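# Flip the folded sheet and lay it flat, corner down

## Task

Turn the folded paper sheet upside down and leave it lying flat on the table so that its folded-back corner is on the bottom side. At the end both folds must be closed, their layers aligned, and the paper must have no extra crease. Release the paper and pull the grippers away. It counts as an immediate failure if the paper drops, on average, more than about one finger width below where it was last held, or about two finger widths in a single fall, whether it was not held or slipped quickly from a weak grip. It also fails if any part of the paper hangs beyond the table edge. A result that stays in place only because the robot is holding it is not accepted, and the paper and robot must settle and stop moving shortly after the last command.

## Robot and tools

Robot: two arms, left_arm and right_arm, each a six-joint arm ending in a parallel two-finger gripper with its own wrist camera. The names are labels, not image sides. Bases in the scene frame: left_arm near (+0.003, +0.277, +0.013) m, right_arm near (+0.004, -0.323, +0.019) m, both almost unrotated.

Scene frame: origin at table-top height, midway between the arms, roughly 5 to 10 cm behind the near table edge. +x runs out across the table, +y toward left_arm, +z up. Reported positions are in metres; orientations are quaternions in w, x, y, z order. Printed hand positions may be a little wrong, more so when the arm is stretched far.

Gripper frame: the fingers extend along the gripper's +z axis and close along its y axis. The reported position is the point between the pads, about 1 cm short of the fingertips.

The 14-number row (used by execute_actions and move): always 14 values, both arms, even if one arm stays still. Numbers 1-7 are left_arm: dx, dy, dz, rx, ry, rz, opening. Numbers 8-14 are right_arm in the same order. dx..rz are an offset, not a pose: a displacement expressed in that gripper's own axes, counted from the gripper's measured pose at the start of the action (for a move, from the pose in the latest result showing one). Scale: 1.0 equals 0.6 m for dx, dy, dz and 180 degrees for rotation; range -1 to 1. rx, ry, rz form a single rotation vector. Opening is absolute, not an offset: +1 fully open (0.094 m), -1 closed. To keep an arm still, give it its correcting offset in the first call of a reply, then zeros afterwards, and always repeat the opening it should keep.

execute_actions(actions): a list of actions run one after another. Each action is a table of up to 15 rows; each row lasts one 1/30 s step, and a short table repeats its final row until 15 steps pass. Every row in an action is measured from the same start pose, not from the row before. An empty list simply returns the current state and images.

move(target, speed, blocking): target is one 14-number row as above. Each gripper travels a straight line toward its goal; both arms finish together, in 0.5 to 10 s (cut off at 10 s). speed is top path speed in m/s, 0.002 to 0.5, default 0.25; rotation is capped at twice that in rad/s. The opening is sent when the move begins. Paths do not avoid obstacles or the other arm, grippers lag and may overshoot the speed, especially near full reach. Faster contact and targets set deeper past a surface mean harder pressing. blocking=false returns after 0.5 s while motion continues; until a result shows the end, other moves and actions are refused, so call wait or stop. The result adds a move: line with the ending (done, off_target, moving, held, fault) and limits (paced = the sent pose was clipped; held = a safety check blocked some steps, after which the arm may jump faster), plus each gripper's distance to its goal.

wait(seconds): 0 to 10; the robot keeps its last command, a running move continues, and it returns early if that move ends. stop(): brakes a running move; needs stopping room, fingers keep moving. zoom_image(camera, region): camera is cam_high, cam_left_wrist or cam_right_wrist (each 504x504); region is [x0, y0, x1, y1] pixels from the top-left, at most 504x504. read_manual(section): only "licences", no motion. finished_scene(scene): ends the scene, irreversibly, after the last command is held.

Controller behaviour: each step, the commanded pose is limited to 70 mm and 16 degrees from the measured one, so large offsets need several actions; position wins over orientation if both cannot be met. Joint friction may leave the gripper up to about 31 mm off, and very small commands may not move it. Hand target lines show where each arm is being driven. A pose unreachable line means the clearance check altered or blocked that arm. Joint limits (rad): waist -2.618 to 3.054, shoulder 0 to 3.142, elbow 0 to 3.142, wrist pitch and yaw -1.571 to 1.571, wrist roll -2.094 to 2.094; elbows never fully straighten.

Gripping: grip_measured is the finger opening on the command scale (the last Joint positions value gives metres); each reading may be off by around 1 mm. To hold, command below grip_measured: about 0.03 below for a firm grip, less for a gentle one. Pads push up to roughly 50-62 N, less on thin items under about 2 mm like paper, with brief spikes at first contact.

Avoid: letting the paper drop or slip, dragging any of it past the table edge, leaving it held at the end, hitting the bar and plate behind the bases (up to about 3 cm above the table, no warning), arms colliding or pushing each other, slams and hard pushes. Holding loads heats motors; MOTOR HOT appears at 75 °C, at 90 °C that arm stops for 10 s, and at 100 °C it goes limp and falls (OVER-TEMPERATURE FAULT). FAULT lines mean an arm stopped. The simulation keeps running while you compose a reply, holding the last command.

Each tool is called after ">>>" in YAML: its name, and indented under it one key for each argument.

## Session

>>> execute_actions:
  actions: []

Scene clock: 0.00 s.
left_arm: end_effector_position=(+0.3848, +0.3124, +0.4113) grip_measured=+1.000 end_effector_quat_wxyz=(+0.705, -0.032, +0.708, -0.002) | right_arm: end_effector_position=(+0.3672, -0.3362, +0.4320) grip_measured=+1.000 end_effector_quat_wxyz=(+0.720, +0.009, +0.693, +0.018)
Joint positions: left_arm=[-0.011  1.062  1.047  0.009  0.003 -0.001  0.094] | right_arm=[-0.003  1.037  1.031  0.01  -0.012 -0.001  0.094]
Joint velocities: left_arm=[-0.007  0.022  0.022 -0.037  0.037 -0.022  0.   ] | right_arm=[ 0.002  0.007  0.002  0.051  0.007 -0.022  0.   ]
Motor temperatures (°C, as the motors report them): left_arm=[28 29 27 29 29 30] | right_arm=[26 28 27 28 27 26]
Hand target (left_arm): +0.385, +0.312, +0.411; +0.705, -0.032, +0.708, -0.002
Hand target (right_arm): +0.367, -0.336, +0.432; +0.720, +0.009, +0.693, +0.018

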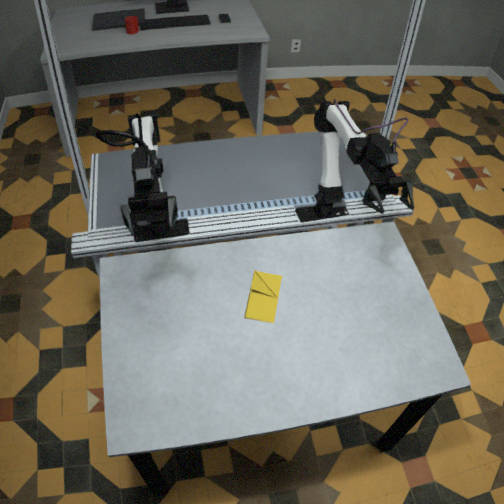

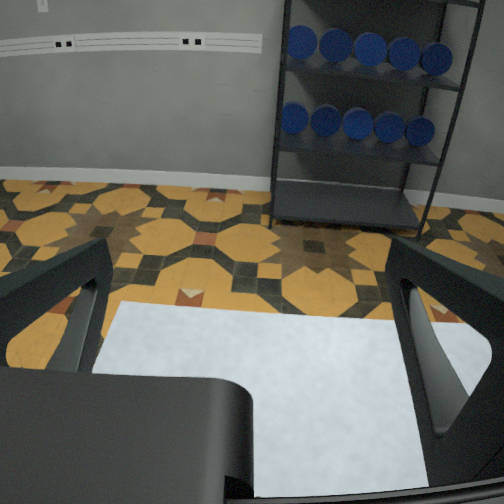

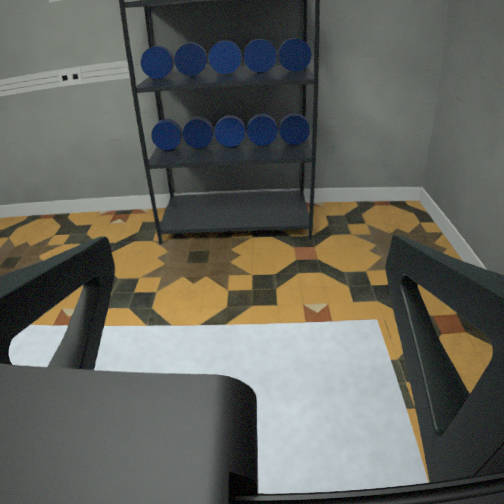

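>>> zoom_image:
  camera: "cam_high"
  region: [210, 250, 310, 350]

Region (210, 250, 310, 350) of cam_high's 504x504 image, scaled by 5.040, with more detail than that image has.

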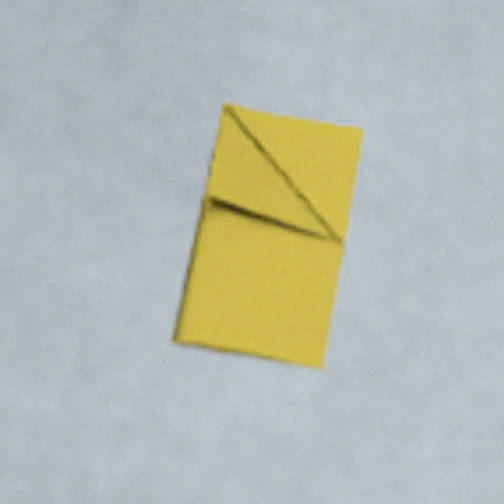

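>>> move:
  target: [0,0,0,0,0,0,1,0.3,0.48,-0.11,0,0.5,0,1]

Scene clock: 12.73 s.
left_arm: end_effector_position=(+0.3848, +0.3124, +0.4113) grip_measured=+1.000 end_effector_quat_wxyz=(+0.705, -0.032, +0.708, -0.002) | right_arm: end_effector_position=(+0.3081, -0.0489, +0.2670) grip_measured=+1.000 end_effector_quat_wxyz=(+0.110, -0.002, +0.989, +0.100)
Joint positions: left_arm=[-0.011  1.062  1.047  0.009  0.003 -0.001  0.094] | right_arm=[ 0.735  2.026  2.255 -1.553  0.005  0.734  0.094]
Joint velocities: left_arm=[-0.007  0.022  0.012  0.022 -0.022  0.037  0.   ] | right_arm=[ 0.002 -0.002  0.002  0.007 -0.081 -0.007  0.   ]
Motor temperatures (°C, as the motors report them): left_arm=[28 30 30 34 29 30] | right_arm=[26 29 30 31 27 26]
Hand target (left_arm): +0.385, +0.312, +0.411; +0.705, -0.032, +0.708, -0.002
Hand target (right_arm): +0.307, -0.043, +0.263; +0.100, -0.002, +0.990, +0.101
Off the commanded pose (left_arm): 0.000 m, 0 deg.
Off the commanded pose (right_arm): 0.010 m, 14 deg.
joint sent to its limit (right arm) — the command would take joint 4 (wrist pitch) past its lower limit, so that joint was sent only as far as its limit.
move: off_target (right_arm)

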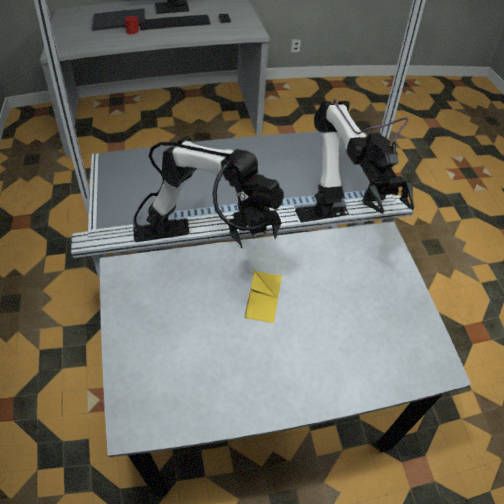

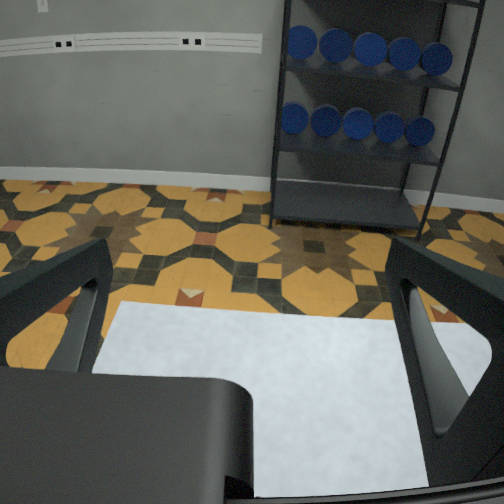

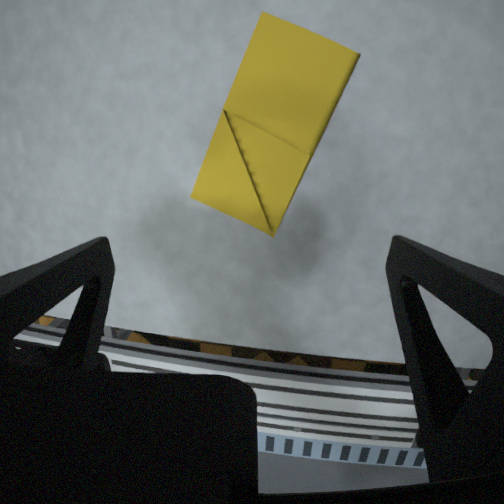

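>>> move:
  target: [0,0,0,0,0,0,1,0.12,-0.15,0.32,-0.225,-0.003,0.132,-0.4]

Scene clock: 36.00 s.
left_arm: end_effector_position=(+0.3848, +0.3124, +0.4113) grip_measured=+1.000 end_effector_quat_wxyz=(+0.705, -0.032, +0.708, -0.002) | right_arm: end_effector_position=(+0.2855, -0.0983, +0.0625) grip_measured=-0.398 end_effector_quat_wxyz=(+0.100, +0.149, +0.871, +0.457)
Joint positions: left_arm=[-0.011  1.062  1.047  0.009  0.003 -0.001  0.094] | right_arm=[ 0.395  1.649  0.533  0.29  -0.61   0.99   0.028]
Joint velocities: left_arm=[-0.002 -0.012 -0.012 -0.007 -0.022 -0.007  0.   ] | right_arm=[-0.012 -0.007 -0.007  0.051  0.022  0.037  0.   ]
Motor temperatures (°C, as the motors report them): left_arm=[28 30 34 39 29 30] | right_arm=[26 33 33 30 27 26]
Hand target (left_arm): +0.385, +0.312, +0.411; +0.705, -0.032, +0.708, -0.002
Hand target (right_arm): +0.280, -0.101, +0.051; +0.086, +0.157, +0.873, +0.454
Off the commanded pose (left_arm): 0.000 m, 0 deg.
Off the commanded pose (right_arm): 0.013 m, 2 deg.
move: off_target (right_arm)

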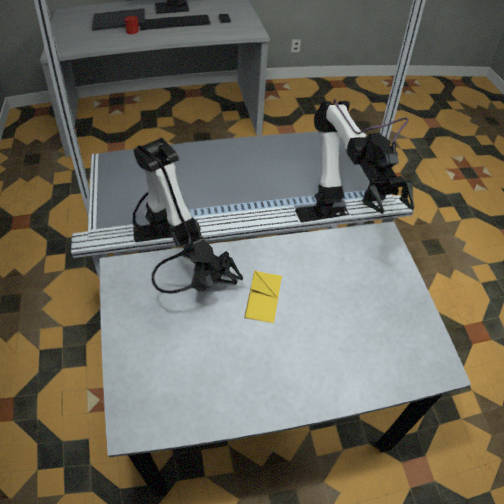

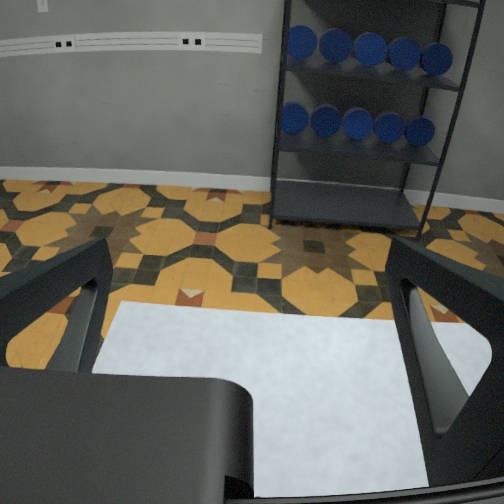

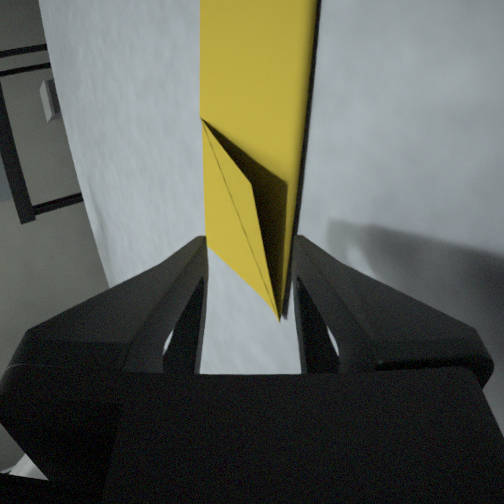

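>>> move:
  target: [0.6,-0.5,-0.06,0.08,0.5,0,-1,0.04,-0.065,0.046,0,0,0,-0.2]
  speed: 0.2

Scene clock: 44.93 s.
left_arm: end_effector_position=(+0.3657, -0.0011, +0.0646) grip_measured=-0.984 end_effector_quat_wxyz=(+0.009, +0.054, +0.993, -0.103) | right_arm: end_effector_position=(+0.2732, -0.0893, +0.0273) grip_measured=-0.203 end_effector_quat_wxyz=(+0.111, +0.143, +0.866, +0.467)
Joint positions: left_arm=[-0.665  2.246  1.853 -1.083  0.129 -0.507  0.001] | right_arm=[ 0.443  1.806  0.424  0.615 -0.582  1.035  0.037]
Joint velocities: left_arm=[-0.007  0.002 -0.002 -0.081 -0.037  0.022  0.001] | right_arm=[ 0.002 -0.012 -0.012 -0.007  0.051 -0.051 -0.001]
Motor temperatures (°C, as the motors report them): left_arm=[28 31 35 39 29 30] | right_arm=[26 33 32 32 27 26]
Hand target (left_arm): +0.360, -0.006, +0.063; -0.002, +0.057, +0.993, -0.103
Hand target (right_arm): +0.265, -0.091, +0.015; +0.100, +0.149, +0.872, +0.456
Off the commanded pose (left_arm): 0.007 m, 1 deg.
Off the commanded pose (right_arm): 0.016 m, 2 deg.
move: off_target (right_arm)

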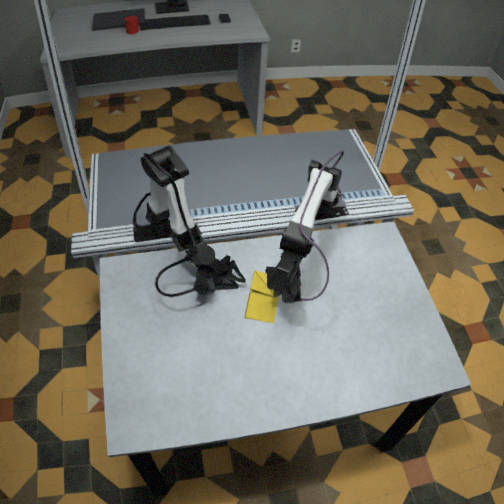

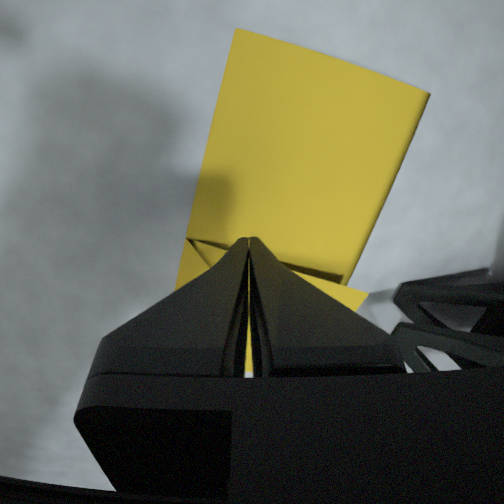

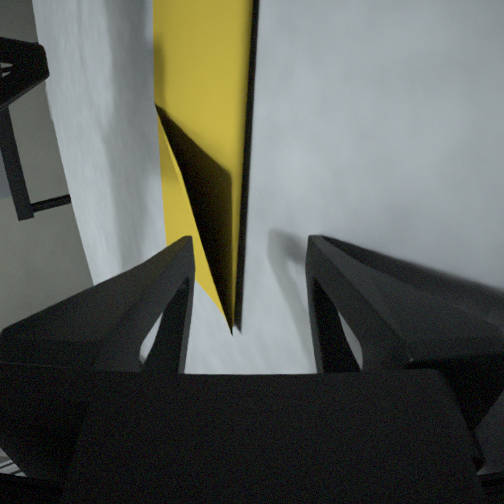

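>>> move:
  target: [0,0.02,0.105,0,0,0,-1,0,-0.03,0.02,0,0,0,0]
  speed: 0.04

>>> move:
  target: [0,0,0.015,0,0,0,-1,0,0.035,0.085,0,0,0,0]
  speed: 0.02

Scene clock: 50.47 s.
left_arm: end_effector_position=(+0.3655, -0.0037, +0.0108) grip_measured=-0.984 end_effector_quat_wxyz=(+0.010, +0.054, +0.993, -0.104) | right_arm: end_effector_position=(+0.2836, -0.0816, +0.0315) grip_measured=-0.003 end_effector_quat_wxyz=(+0.137, +0.122, +0.850, +0.493)
Joint positions: left_arm=[-0.665  2.298  1.72  -0.895  0.13  -0.507  0.001] | right_arm=[ 0.443  1.877  0.424  0.774 -0.599  1.035  0.047]
Joint velocities: left_arm=[ 0.007 -0.012 -0.002  0.037 -0.037  0.022 -0.   ] | right_arm=[-0.002  0.012 -0.022  0.007  0.007 -0.022 -0.   ]
Motor temperatures (°C, as the motors report them): left_arm=[28 34 35 37 29 30] | right_arm=[26 33 32 33 27 26]
Hand target (left_arm): +0.367, -0.002, +0.001; +0.009, +0.054, +0.993, -0.103
Hand target (right_arm): +0.273, -0.090, +0.008; +0.111, +0.142, +0.866, +0.467
Off the commanded pose (left_arm): 0.010 m, 0 deg.
Off the commanded pose (right_arm): 0.028 m, 5 deg.
move: off_target (right_arm)

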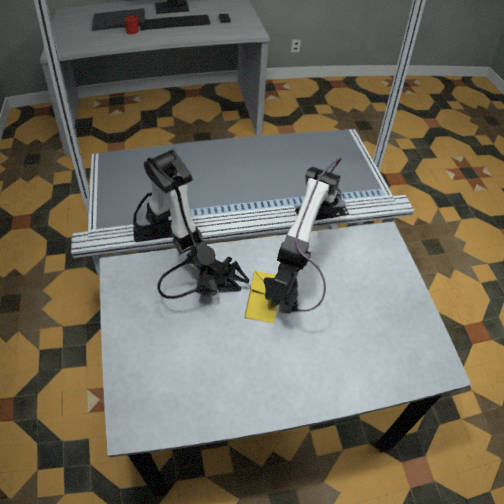

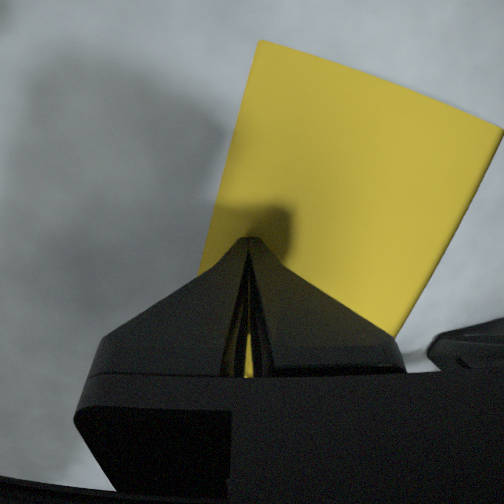

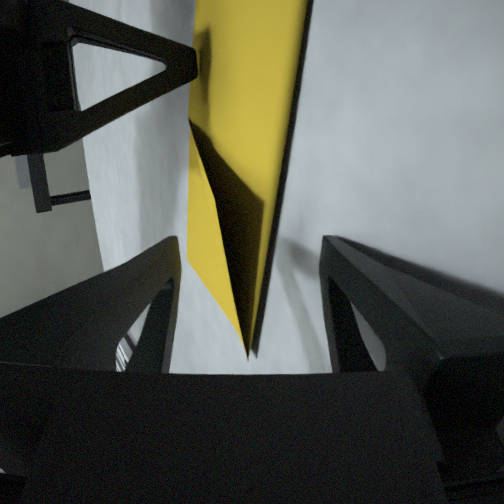

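Scene clock: 53.43 s.
left_arm: end_effector_position=(+0.3659, -0.0040, +0.0108) grip_measured=-0.984 end_effector_quat_wxyz=(+0.010, +0.054, +0.993, -0.105) | right_arm: end_effector_position=(+0.3018, -0.0351, +0.0331) grip_measured=-0.003 end_effector_quat_wxyz=(+0.139, +0.118, +0.847, +0.500)
Joint positions: left_arm=[-0.665  2.298  1.72  -0.893  0.13  -0.507  0.001] | right_arm=[ 0.559  1.986  0.567  0.8   -0.516  1.118  0.047]
Joint velocities: left_arm=[-0.002 -0.022 -0.012  0.007  0.022 -0.037  0.001] | right_arm=[ 0.002  0.027 -0.012 -0.007  0.095  0.007  0.001]
Motor temperatures (°C, as the motors report them): left_arm=[28 36 35 37 29 30] | right_arm=[26 33 32 33 27 26]
Hand target (left_arm): +0.365, -0.005, +0.002; +0.010, +0.054, +0.993, -0.104
Hand target (right_arm): +0.303, -0.031, +0.026; +0.136, +0.122, +0.850, +0.493
Off the commanded pose (left_arm): 0.009 m, 0 deg.
Off the commanded pose (right_arm): 0.009 m, 1 deg.
move: done

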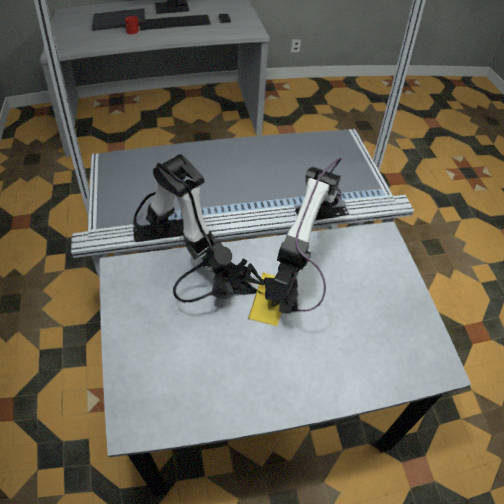

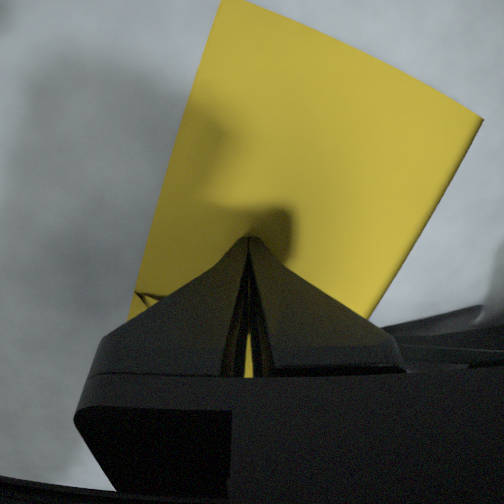

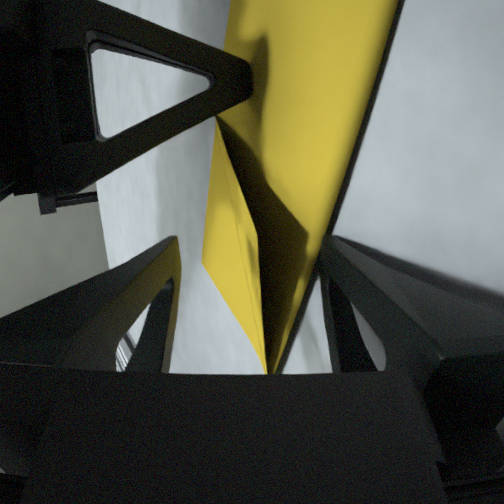

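>>> move:
  target: [0,0.045,0,0,0,0,-1,0,-0.01,0,0,0,0,0]
  speed: 0.03

>>> move:
  target: [0,0,0.04,0,0,0,-1,0,-0.01,0,0,0,0,0]
  speed: 0.03

>>> move:
  target: [0,0,0.025,0,0,0,-1,0,0.002,0.035,0,0,0,0]
  speed: 0.01

Scene clock: 61.53 s.
left_arm: end_effector_position=(+0.3683, +0.0219, +0.0075) grip_measured=-0.984 end_effector_quat_wxyz=(+0.006, +0.050, +0.994, -0.101) | right_arm: end_effector_position=(+0.3026, -0.0347, +0.0344) grip_measured=-0.003 end_effector_quat_wxyz=(+0.142, +0.117, +0.845, +0.502)
Joint positions: left_arm=[-0.613  2.266  1.656 -0.88   0.133 -0.462  0.001] | right_arm=[ 0.559  1.986  0.567  0.807 -0.516  1.119  0.047]
Joint velocities: left_arm=[-0.012 -0.046 -0.017  0.007  0.022  0.007 -0.001] | right_arm=[ 0.007 -0.002  0.002  0.007  0.037  0.037  0.   ]
Motor temperatures (°C, as the motors report them): left_arm=[28 40 35 36 29 30] | right_arm=[26 33 32 34 27 26]
Hand target (left_arm): +0.369, +0.022, +0.005; +0.010, +0.054, +0.993, -0.105
Hand target (right_arm): +0.301, -0.038, +0.028; +0.139, +0.118, +0.847, +0.500
Off the commanded pose (left_arm): 0.002 m, 1 deg.
Off the commanded pose (right_arm): 0.007 m, 0 deg.
move: done

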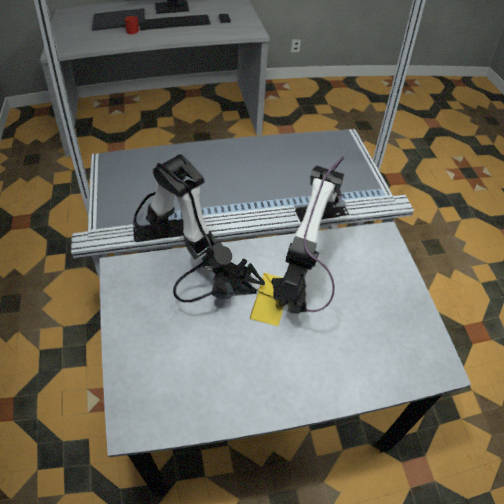

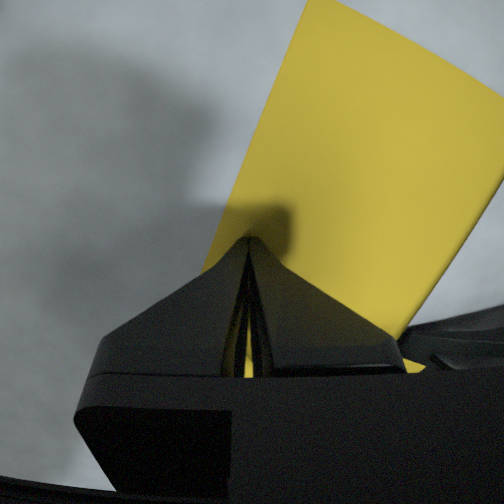

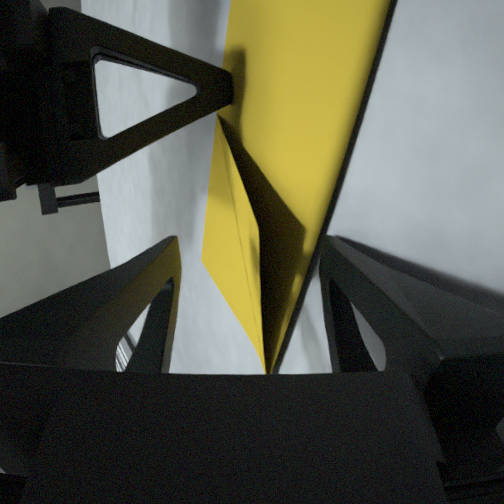

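Scene clock: 62.57 s.
left_arm: end_effector_position=(+0.3707, +0.0203, +0.0069) grip_measured=-0.984 end_effector_quat_wxyz=(+0.011, +0.051, +0.993, -0.104) | right_arm: end_effector_position=(+0.3033, -0.0342, +0.0358) grip_measured=-0.003 end_effector_quat_wxyz=(+0.144, +0.116, +0.844, +0.504)
Joint positions: left_arm=[-0.613  2.266  1.653 -0.864  0.133 -0.462  0.001] | right_arm=[ 0.559  1.986  0.567  0.815 -0.516  1.119  0.047]
Joint velocities: left_arm=[-0.007  0.002 -0.002 -0.051 -0.022 -0.007  0.001] | right_arm=[ 0.012 -0.002 -0.012  0.037 -0.022  0.007  0.   ]
Motor temperatures (°C, as the motors report them): left_arm=[28 40 35 35 29 30] | right_arm=[26 33 32 34 27 26]
Hand target (left_arm): +0.367, +0.018, -0.015; +0.006, +0.051, +0.994, -0.101
Hand target (right_arm): +0.302, -0.037, +0.029; +0.142, +0.117, +0.845, +0.502
Off the commanded pose (left_arm): 0.023 m, 1 deg.
Off the commanded pose (right_arm): 0.007 m, 0 deg.
move: off_target (left_arm)

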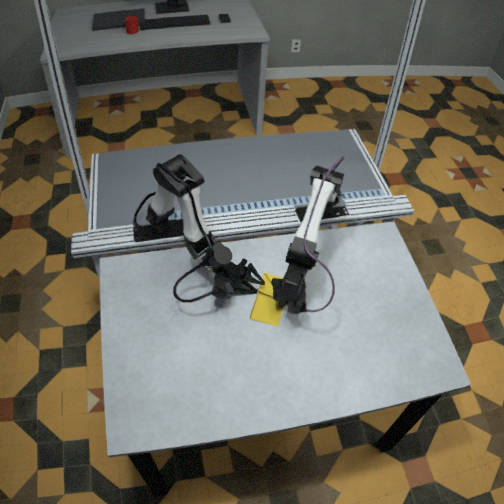

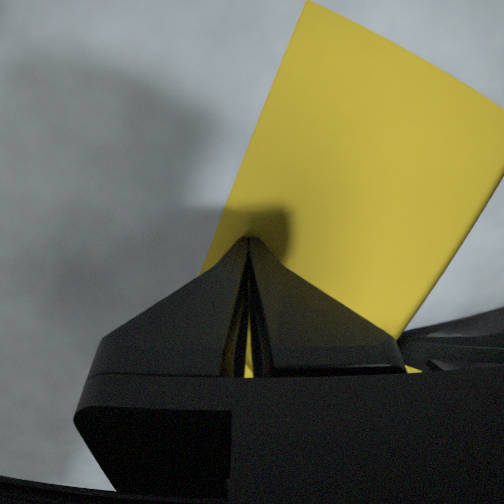

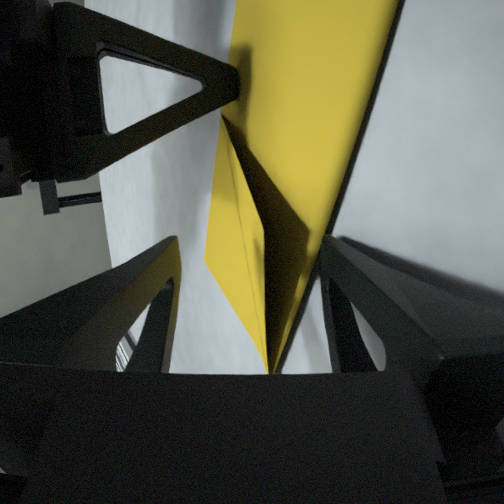

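Scene clock: 64.90 s.
left_arm: end_effector_position=(+0.3737, +0.0185, +0.0076) grip_measured=-0.984 end_effector_quat_wxyz=(+0.018, +0.051, +0.993, -0.108) | right_arm: end_effector_position=(+0.3089, -0.0218, +0.0336) grip_measured=-0.003 end_effector_quat_wxyz=(+0.145, +0.113, +0.841, +0.508)
Joint positions: left_arm=[-0.613  2.266  1.653 -0.85   0.133 -0.462  0.001] | right_arm=[ 0.581  2.031  0.61   0.835 -0.503  1.134  0.047]
Joint velocities: left_arm=[ 0.007  0.012 -0.022 -0.095  0.007 -0.007 -0.   ] | right_arm=[ 0.002 -0.007  0.012 -0.066  0.007 -0.066 -0.001]
Motor temperatures (°C, as the motors report them): left_arm=[28 41 35 35 29 30] | right_arm=[26 34 32 35 27 26]
Hand target (left_arm): +0.370, +0.018, -0.007; +0.011, +0.051, +0.993, -0.104
Hand target (right_arm): +0.311, -0.017, +0.028; +0.144, +0.116, +0.844, +0.504
Off the commanded pose (left_arm): 0.016 m, 1 deg.
Off the commanded pose (right_arm): 0.008 m, 1 deg.
move: off_target (left_arm)

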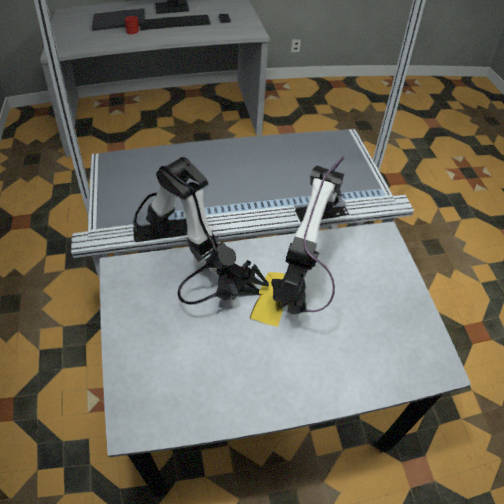

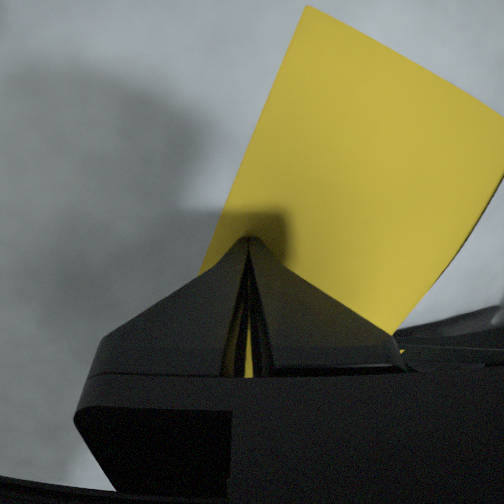

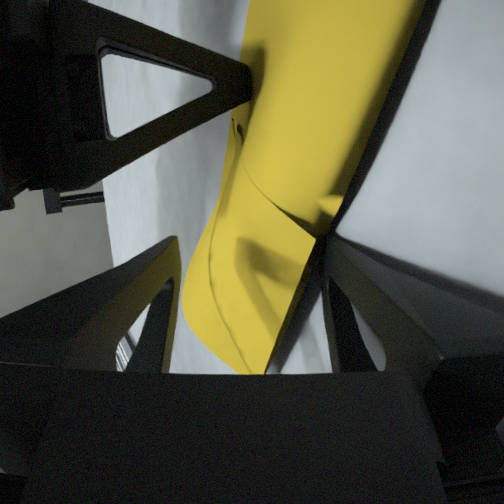

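>>> move:
  target: [0,0.03,-0.06,0,0,0,-1,0,-0.015,-0.045,0.03,0,0.03,0]
  speed: 0.03

>>> move:
  target: [0,0.08,-0.05,0,0,0,-1,0.02,0,0,0,0,0,-0.3]
  speed: 0.05

Scene clock: 75.77 s.
left_arm: end_effector_position=(+0.3779, +0.0416, +0.0359) grip_measured=-0.984 end_effector_quat_wxyz=(+0.023, +0.048, +0.993, -0.108) | right_arm: end_effector_position=(+0.3004, -0.0404, +0.0391) grip_measured=-0.003 end_effector_quat_wxyz=(+0.117, +0.147, +0.856, +0.482)
Joint positions: left_arm=[-0.566  2.192  1.653 -0.92   0.133 -0.421  0.001] | right_arm=[ 0.554  1.91   0.587  0.645 -0.503  1.152  0.047]
Joint velocities: left_arm=[-0.007 -0.007  0.007  0.051 -0.007 -0.022  0.001] | right_arm=[ 0.007 -0.012  0.012 -0.037 -0.022  0.051 -0.001]
Motor temperatures (°C, as the motors report them): left_arm=[28 43 35 35 29 30] | right_arm=[26 34 32 36 27 26]
Hand target (left_arm): +0.375, +0.044, +0.039; +0.018, +0.051, +0.993, -0.108
Hand target (right_arm): +0.299, -0.048, +0.037; +0.116, +0.159, +0.858, +0.475
Off the commanded pose (left_arm): 0.005 m, 1 deg.
Off the commanded pose (right_arm): 0.008 m, 2 deg.
move: done

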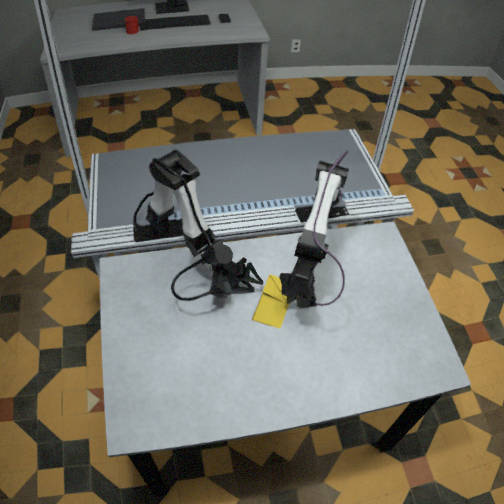

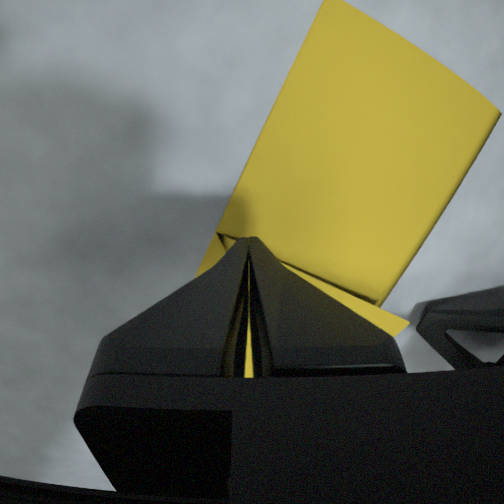

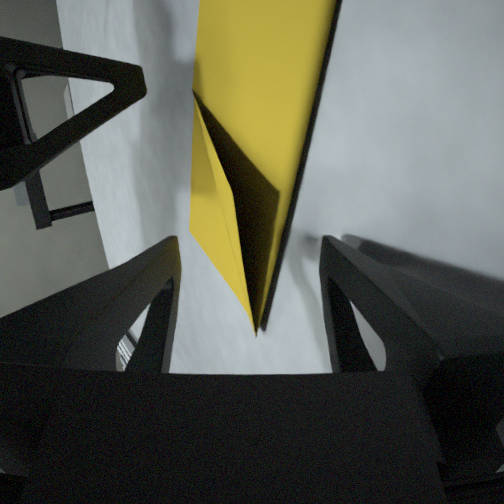

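Scene clock: 77.20 s.
left_arm: end_effector_position=(+0.3912, +0.0929, +0.0571) grip_measured=-0.984 end_effector_quat_wxyz=(+0.037, +0.043, +0.992, -0.108) | right_arm: end_effector_position=(+0.2928, -0.0373, +0.0356) grip_measured=-0.297 end_effector_quat_wxyz=(+0.112, +0.149, +0.858, +0.479)
Joint positions: left_arm=[-0.448  2.109  1.615 -0.954  0.136 -0.312  0.001] | right_arm=[ 0.577  1.91   0.572  0.656 -0.487  1.168  0.033]
Joint velocities: left_arm=[ 0.002  0.012  0.007 -0.051 -0.051 -0.081  0.   ] | right_arm=[ 0.002  0.007 -0.007 -0.081 -0.007  0.037 -0.001]
Motor temperatures (°C, as the motors report them): left_arm=[28 44 35 35 29 30] | right_arm=[26 35 32 36 27 26]
Hand target (left_arm): +0.382, +0.095, +0.055; +0.023, +0.048, +0.993, -0.108
Hand target (right_arm): +0.289, -0.036, +0.038; +0.117, +0.147, +0.856, +0.482
Off the commanded pose (left_arm): 0.010 m, 2 deg.
Off the commanded pose (right_arm): 0.005 m, 1 deg.
move: done

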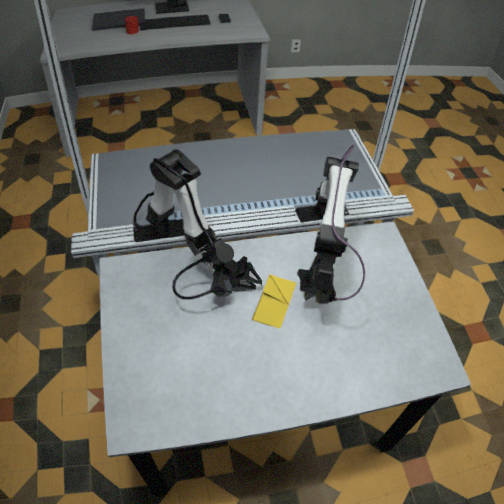

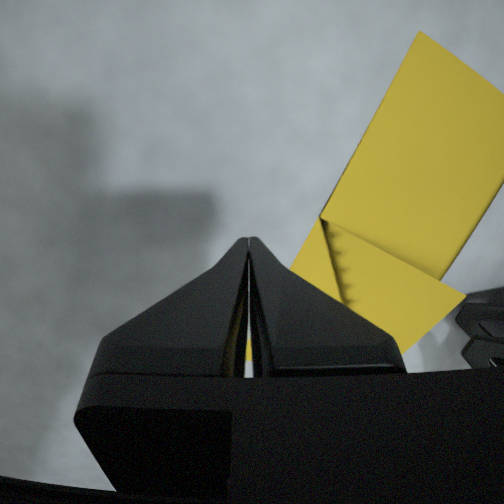

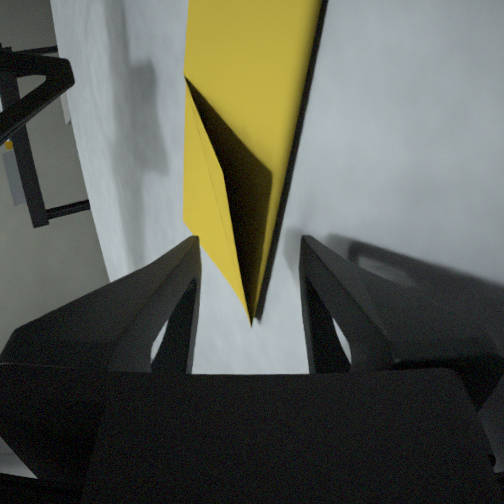

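Advance horizontally about 4.5 cm.

>>> move:
  target: [0,0,0,0,0,0,-1,-0.01,0.04,0.064,0,0,0,-0.3]
  speed: 0.02

Scene clock: 81.50 s.
left_arm: end_effector_position=(+0.3909, +0.0929, +0.0571) grip_measured=-0.984 end_effector_quat_wxyz=(+0.037, +0.045, +0.992, -0.108) | right_arm: end_effector_position=(+0.3146, -0.0026, +0.0431) grip_measured=-0.297 end_effector_quat_wxyz=(+0.118, +0.145, +0.854, +0.486)
Joint positions: left_arm=[-0.448  2.109  1.615 -0.955  0.136 -0.309  0.001] | right_arm=[ 0.63   1.989  0.719  0.625 -0.448  1.206  0.033]
Joint velocities: left_arm=[-0.012 -0.007  0.002 -0.022  0.081  0.022 -0.   ] | right_arm=[ 0.002  0.002  0.002 -0.022  0.037 -0.022  0.   ]
Motor temperatures (°C, as the motors report them): left_arm=[28 45 35 34 29 30] | right_arm=[26 35 32 36 27 26]
Hand target (left_arm): +0.391, +0.093, +0.057; +0.037, +0.043, +0.992, -0.108
Hand target (right_arm): +0.315, +0.002, +0.036; +0.112, +0.149, +0.858, +0.479
Off the commanded pose (left_arm): 0.000 m, 0 deg.
Off the commanded pose (right_arm): 0.008 m, 1 deg.
move: done

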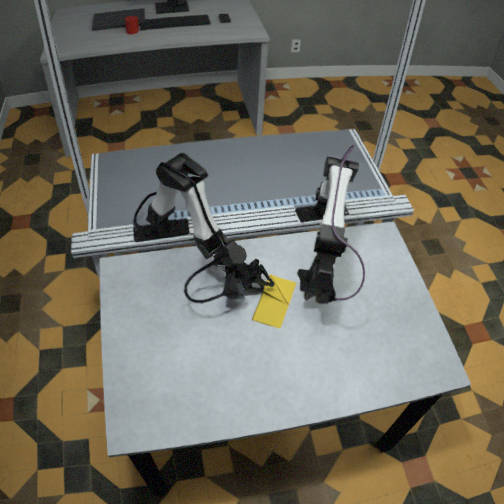

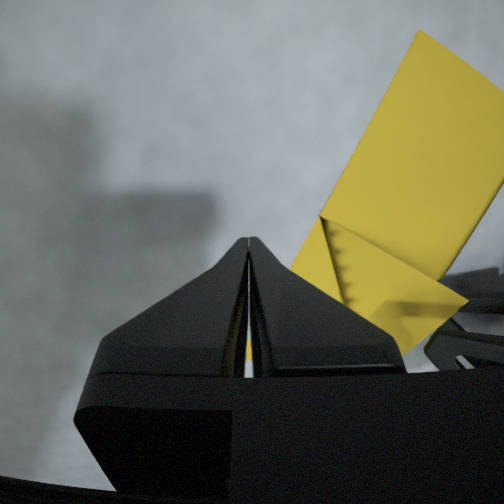

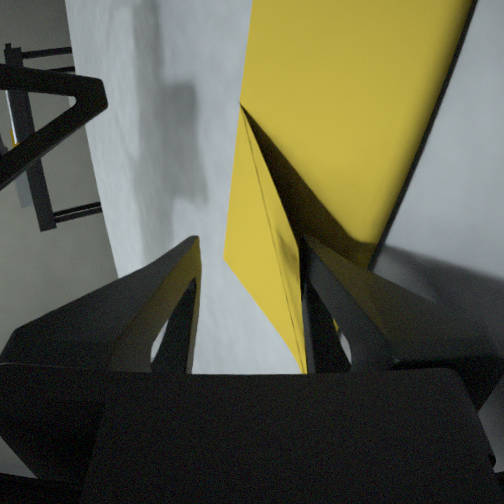

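Under the flap. A little deeper, close, lift.

>>> move:
  target: [0,0,0,0,0,0,-1,0.02,0,0.03,0,0,0,-0.3]
  speed: 0.02

>>> move:
  target: [0,0,0,0,0,0,-1,0,-0.01,0,0,0,0,-1]
  speed: 0.02

>>> move:
  target: [0,0,0,0,0,0,-1,0,0.06,-0.035,0,0,0,-1]
  speed: 0.02

Scene clock: 86.37 s.
left_arm: end_effector_position=(+0.3909, +0.0929, +0.0571) grip_measured=-0.984 end_effector_quat_wxyz=(+0.037, +0.045, +0.992, -0.108) | right_arm: end_effector_position=(+0.3054, +0.0082, +0.0329) grip_measured=-0.297 end_effector_quat_wxyz=(+0.112, +0.147, +0.857, +0.481)
Joint positions: left_arm=[-0.448  2.109  1.615 -0.955  0.136 -0.309  0.001] | right_arm=[ 0.673  2.023  0.719  0.653 -0.416  1.233  0.033]
Joint velocities: left_arm=[-0.002 -0.022  0.007  0.051 -0.066 -0.066 -0.001] | right_arm=[-0.002 -0.002 -0.007  0.022  0.007 -0.007 -0.001]
Motor temperatures (°C, as the motors report them): left_arm=[28 46 35 34 29 30] | right_arm=[26 35 33 36 27 26]
Hand target (left_arm): +0.391, +0.093, +0.057; +0.037, +0.045, +0.992, -0.108
Hand target (right_arm): +0.310, +0.016, +0.033; +0.118, +0.145, +0.854, +0.486
Off the commanded pose (left_arm): 0.000 m, 0 deg.
Off the commanded pose (right_arm): 0.009 m, 1 deg.
move: done

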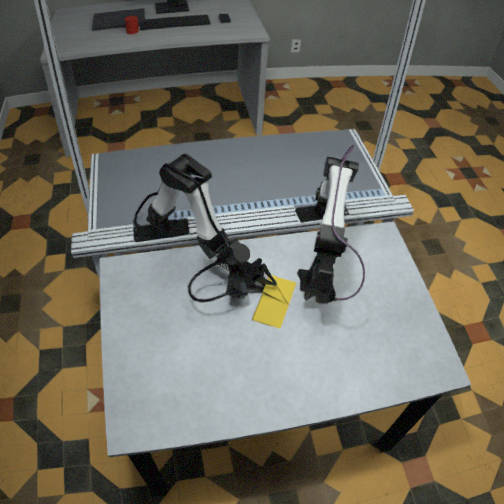

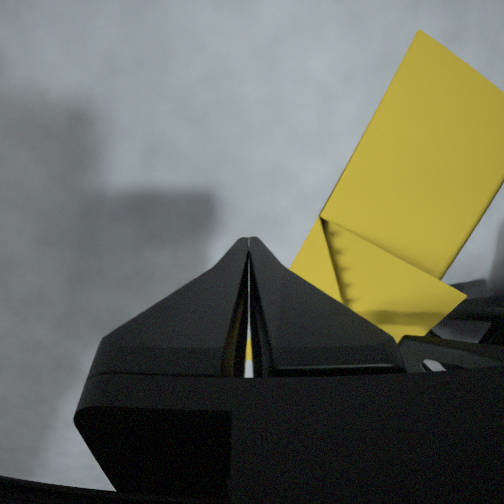

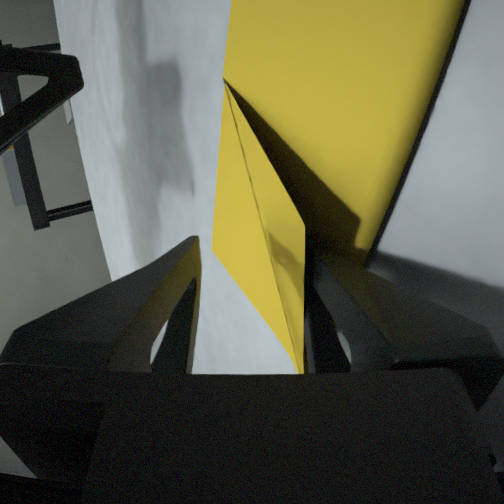

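Scene clock: 87.07 s.
left_arm: end_effector_position=(+0.3909, +0.0929, +0.0571) grip_measured=-0.984 end_effector_quat_wxyz=(+0.037, +0.045, +0.992, -0.108) | right_arm: end_effector_position=(+0.3059, +0.0086, +0.0339) grip_measured=-0.993 end_effector_quat_wxyz=(+0.114, +0.146, +0.856, +0.483)
Joint positions: left_arm=[-0.448  2.109  1.615 -0.955  0.136 -0.309  0.001] | right_arm=[ 0.673  2.023  0.719  0.659 -0.416  1.233  0.   ]
Joint velocities: left_arm=[ 0.007 -0.002 -0.017  0.037  0.037  0.037 -0.001] | right_arm=[-0.012 -0.002  0.007 -0.007 -0.066 -0.007  0.   ]
Motor temperatures (°C, as the motors report them): left_arm=[28 46 35 34 29 30] | right_arm=[26 35 33 36 27 26]
Hand target (left_arm): +0.391, +0.093, +0.057; +0.037, +0.045, +0.992, -0.108
Hand target (right_arm): +0.304, +0.005, +0.028; +0.112, +0.147, +0.857, +0.481
Off the commanded pose (left_arm): 0.000 m, 0 deg.
Off the commanded pose (right_arm): 0.007 m, 0 deg.
move: done

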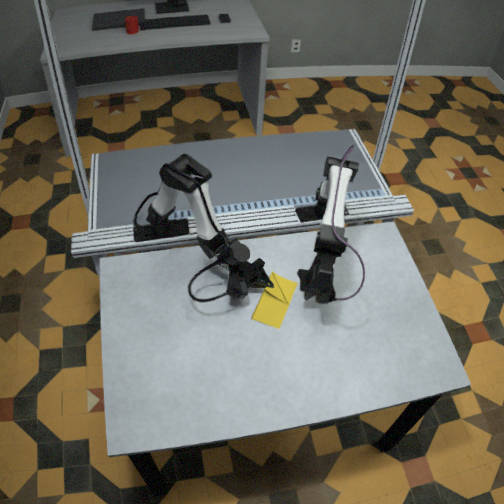

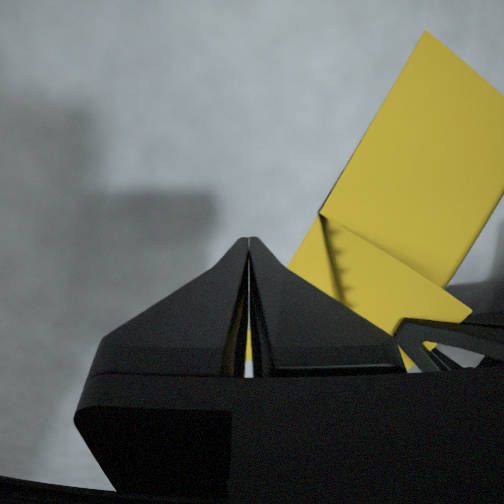

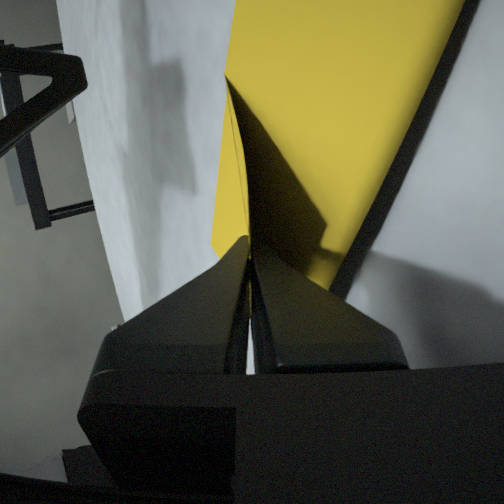

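Scene clock: 89.37 s.
left_arm: end_effector_position=(+0.3909, +0.0929, +0.0571) grip_measured=-0.984 end_effector_quat_wxyz=(+0.037, +0.045, +0.992, -0.108) | right_arm: end_effector_position=(+0.2984, +0.0023, +0.0601) grip_measured=-0.993 end_effector_quat_wxyz=(+0.105, +0.150, +0.862, +0.473)
Joint positions: left_arm=[-0.448  2.109  1.615 -0.955  0.136 -0.309  0.001] | right_arm=[ 0.673  1.888  0.719  0.496 -0.416  1.233  0.   ]
Joint velocities: left_arm=[ 0.002  0.022 -0.007 -0.037  0.022  0.037 -0.   ] | right_arm=[-0.002 -0.012 -0.012 -0.051 -0.037 -0.066 -0.   ]
Motor temperatures (°C, as the motors report them): left_arm=[28 47 35 34 29 30] | right_arm=[26 36 33 36 27 26]
Hand target (left_arm): +0.391, +0.093, +0.057; +0.037, +0.045, +0.992, -0.108
Hand target (right_arm): +0.304, +0.010, +0.075; +0.114, +0.146, +0.856, +0.483
Off the commanded pose (left_arm): 0.000 m, 0 deg.
Off the commanded pose (right_arm): 0.018 m, 2 deg.
move: off_target (right_arm)

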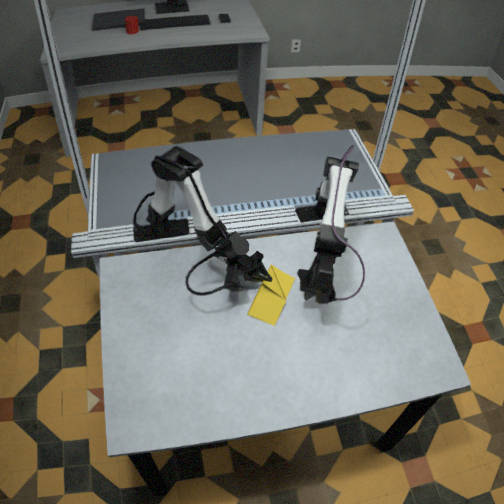

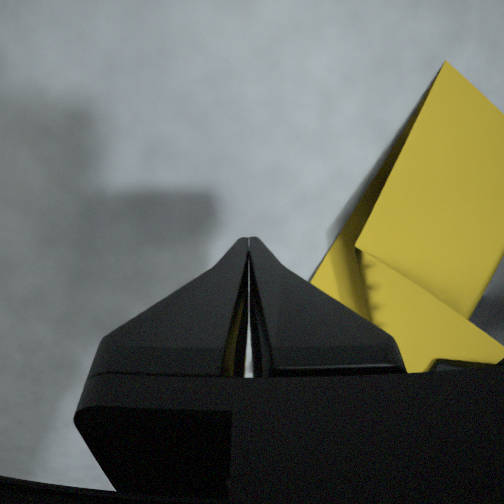

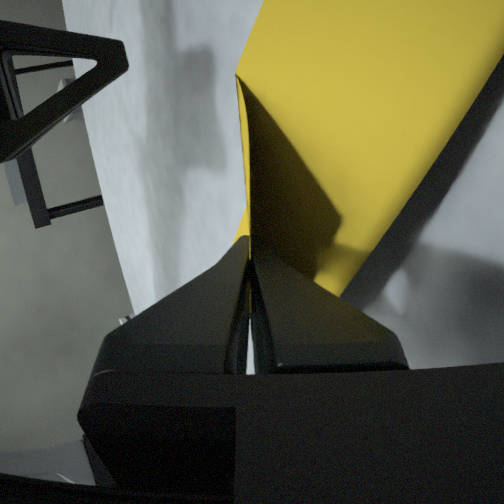

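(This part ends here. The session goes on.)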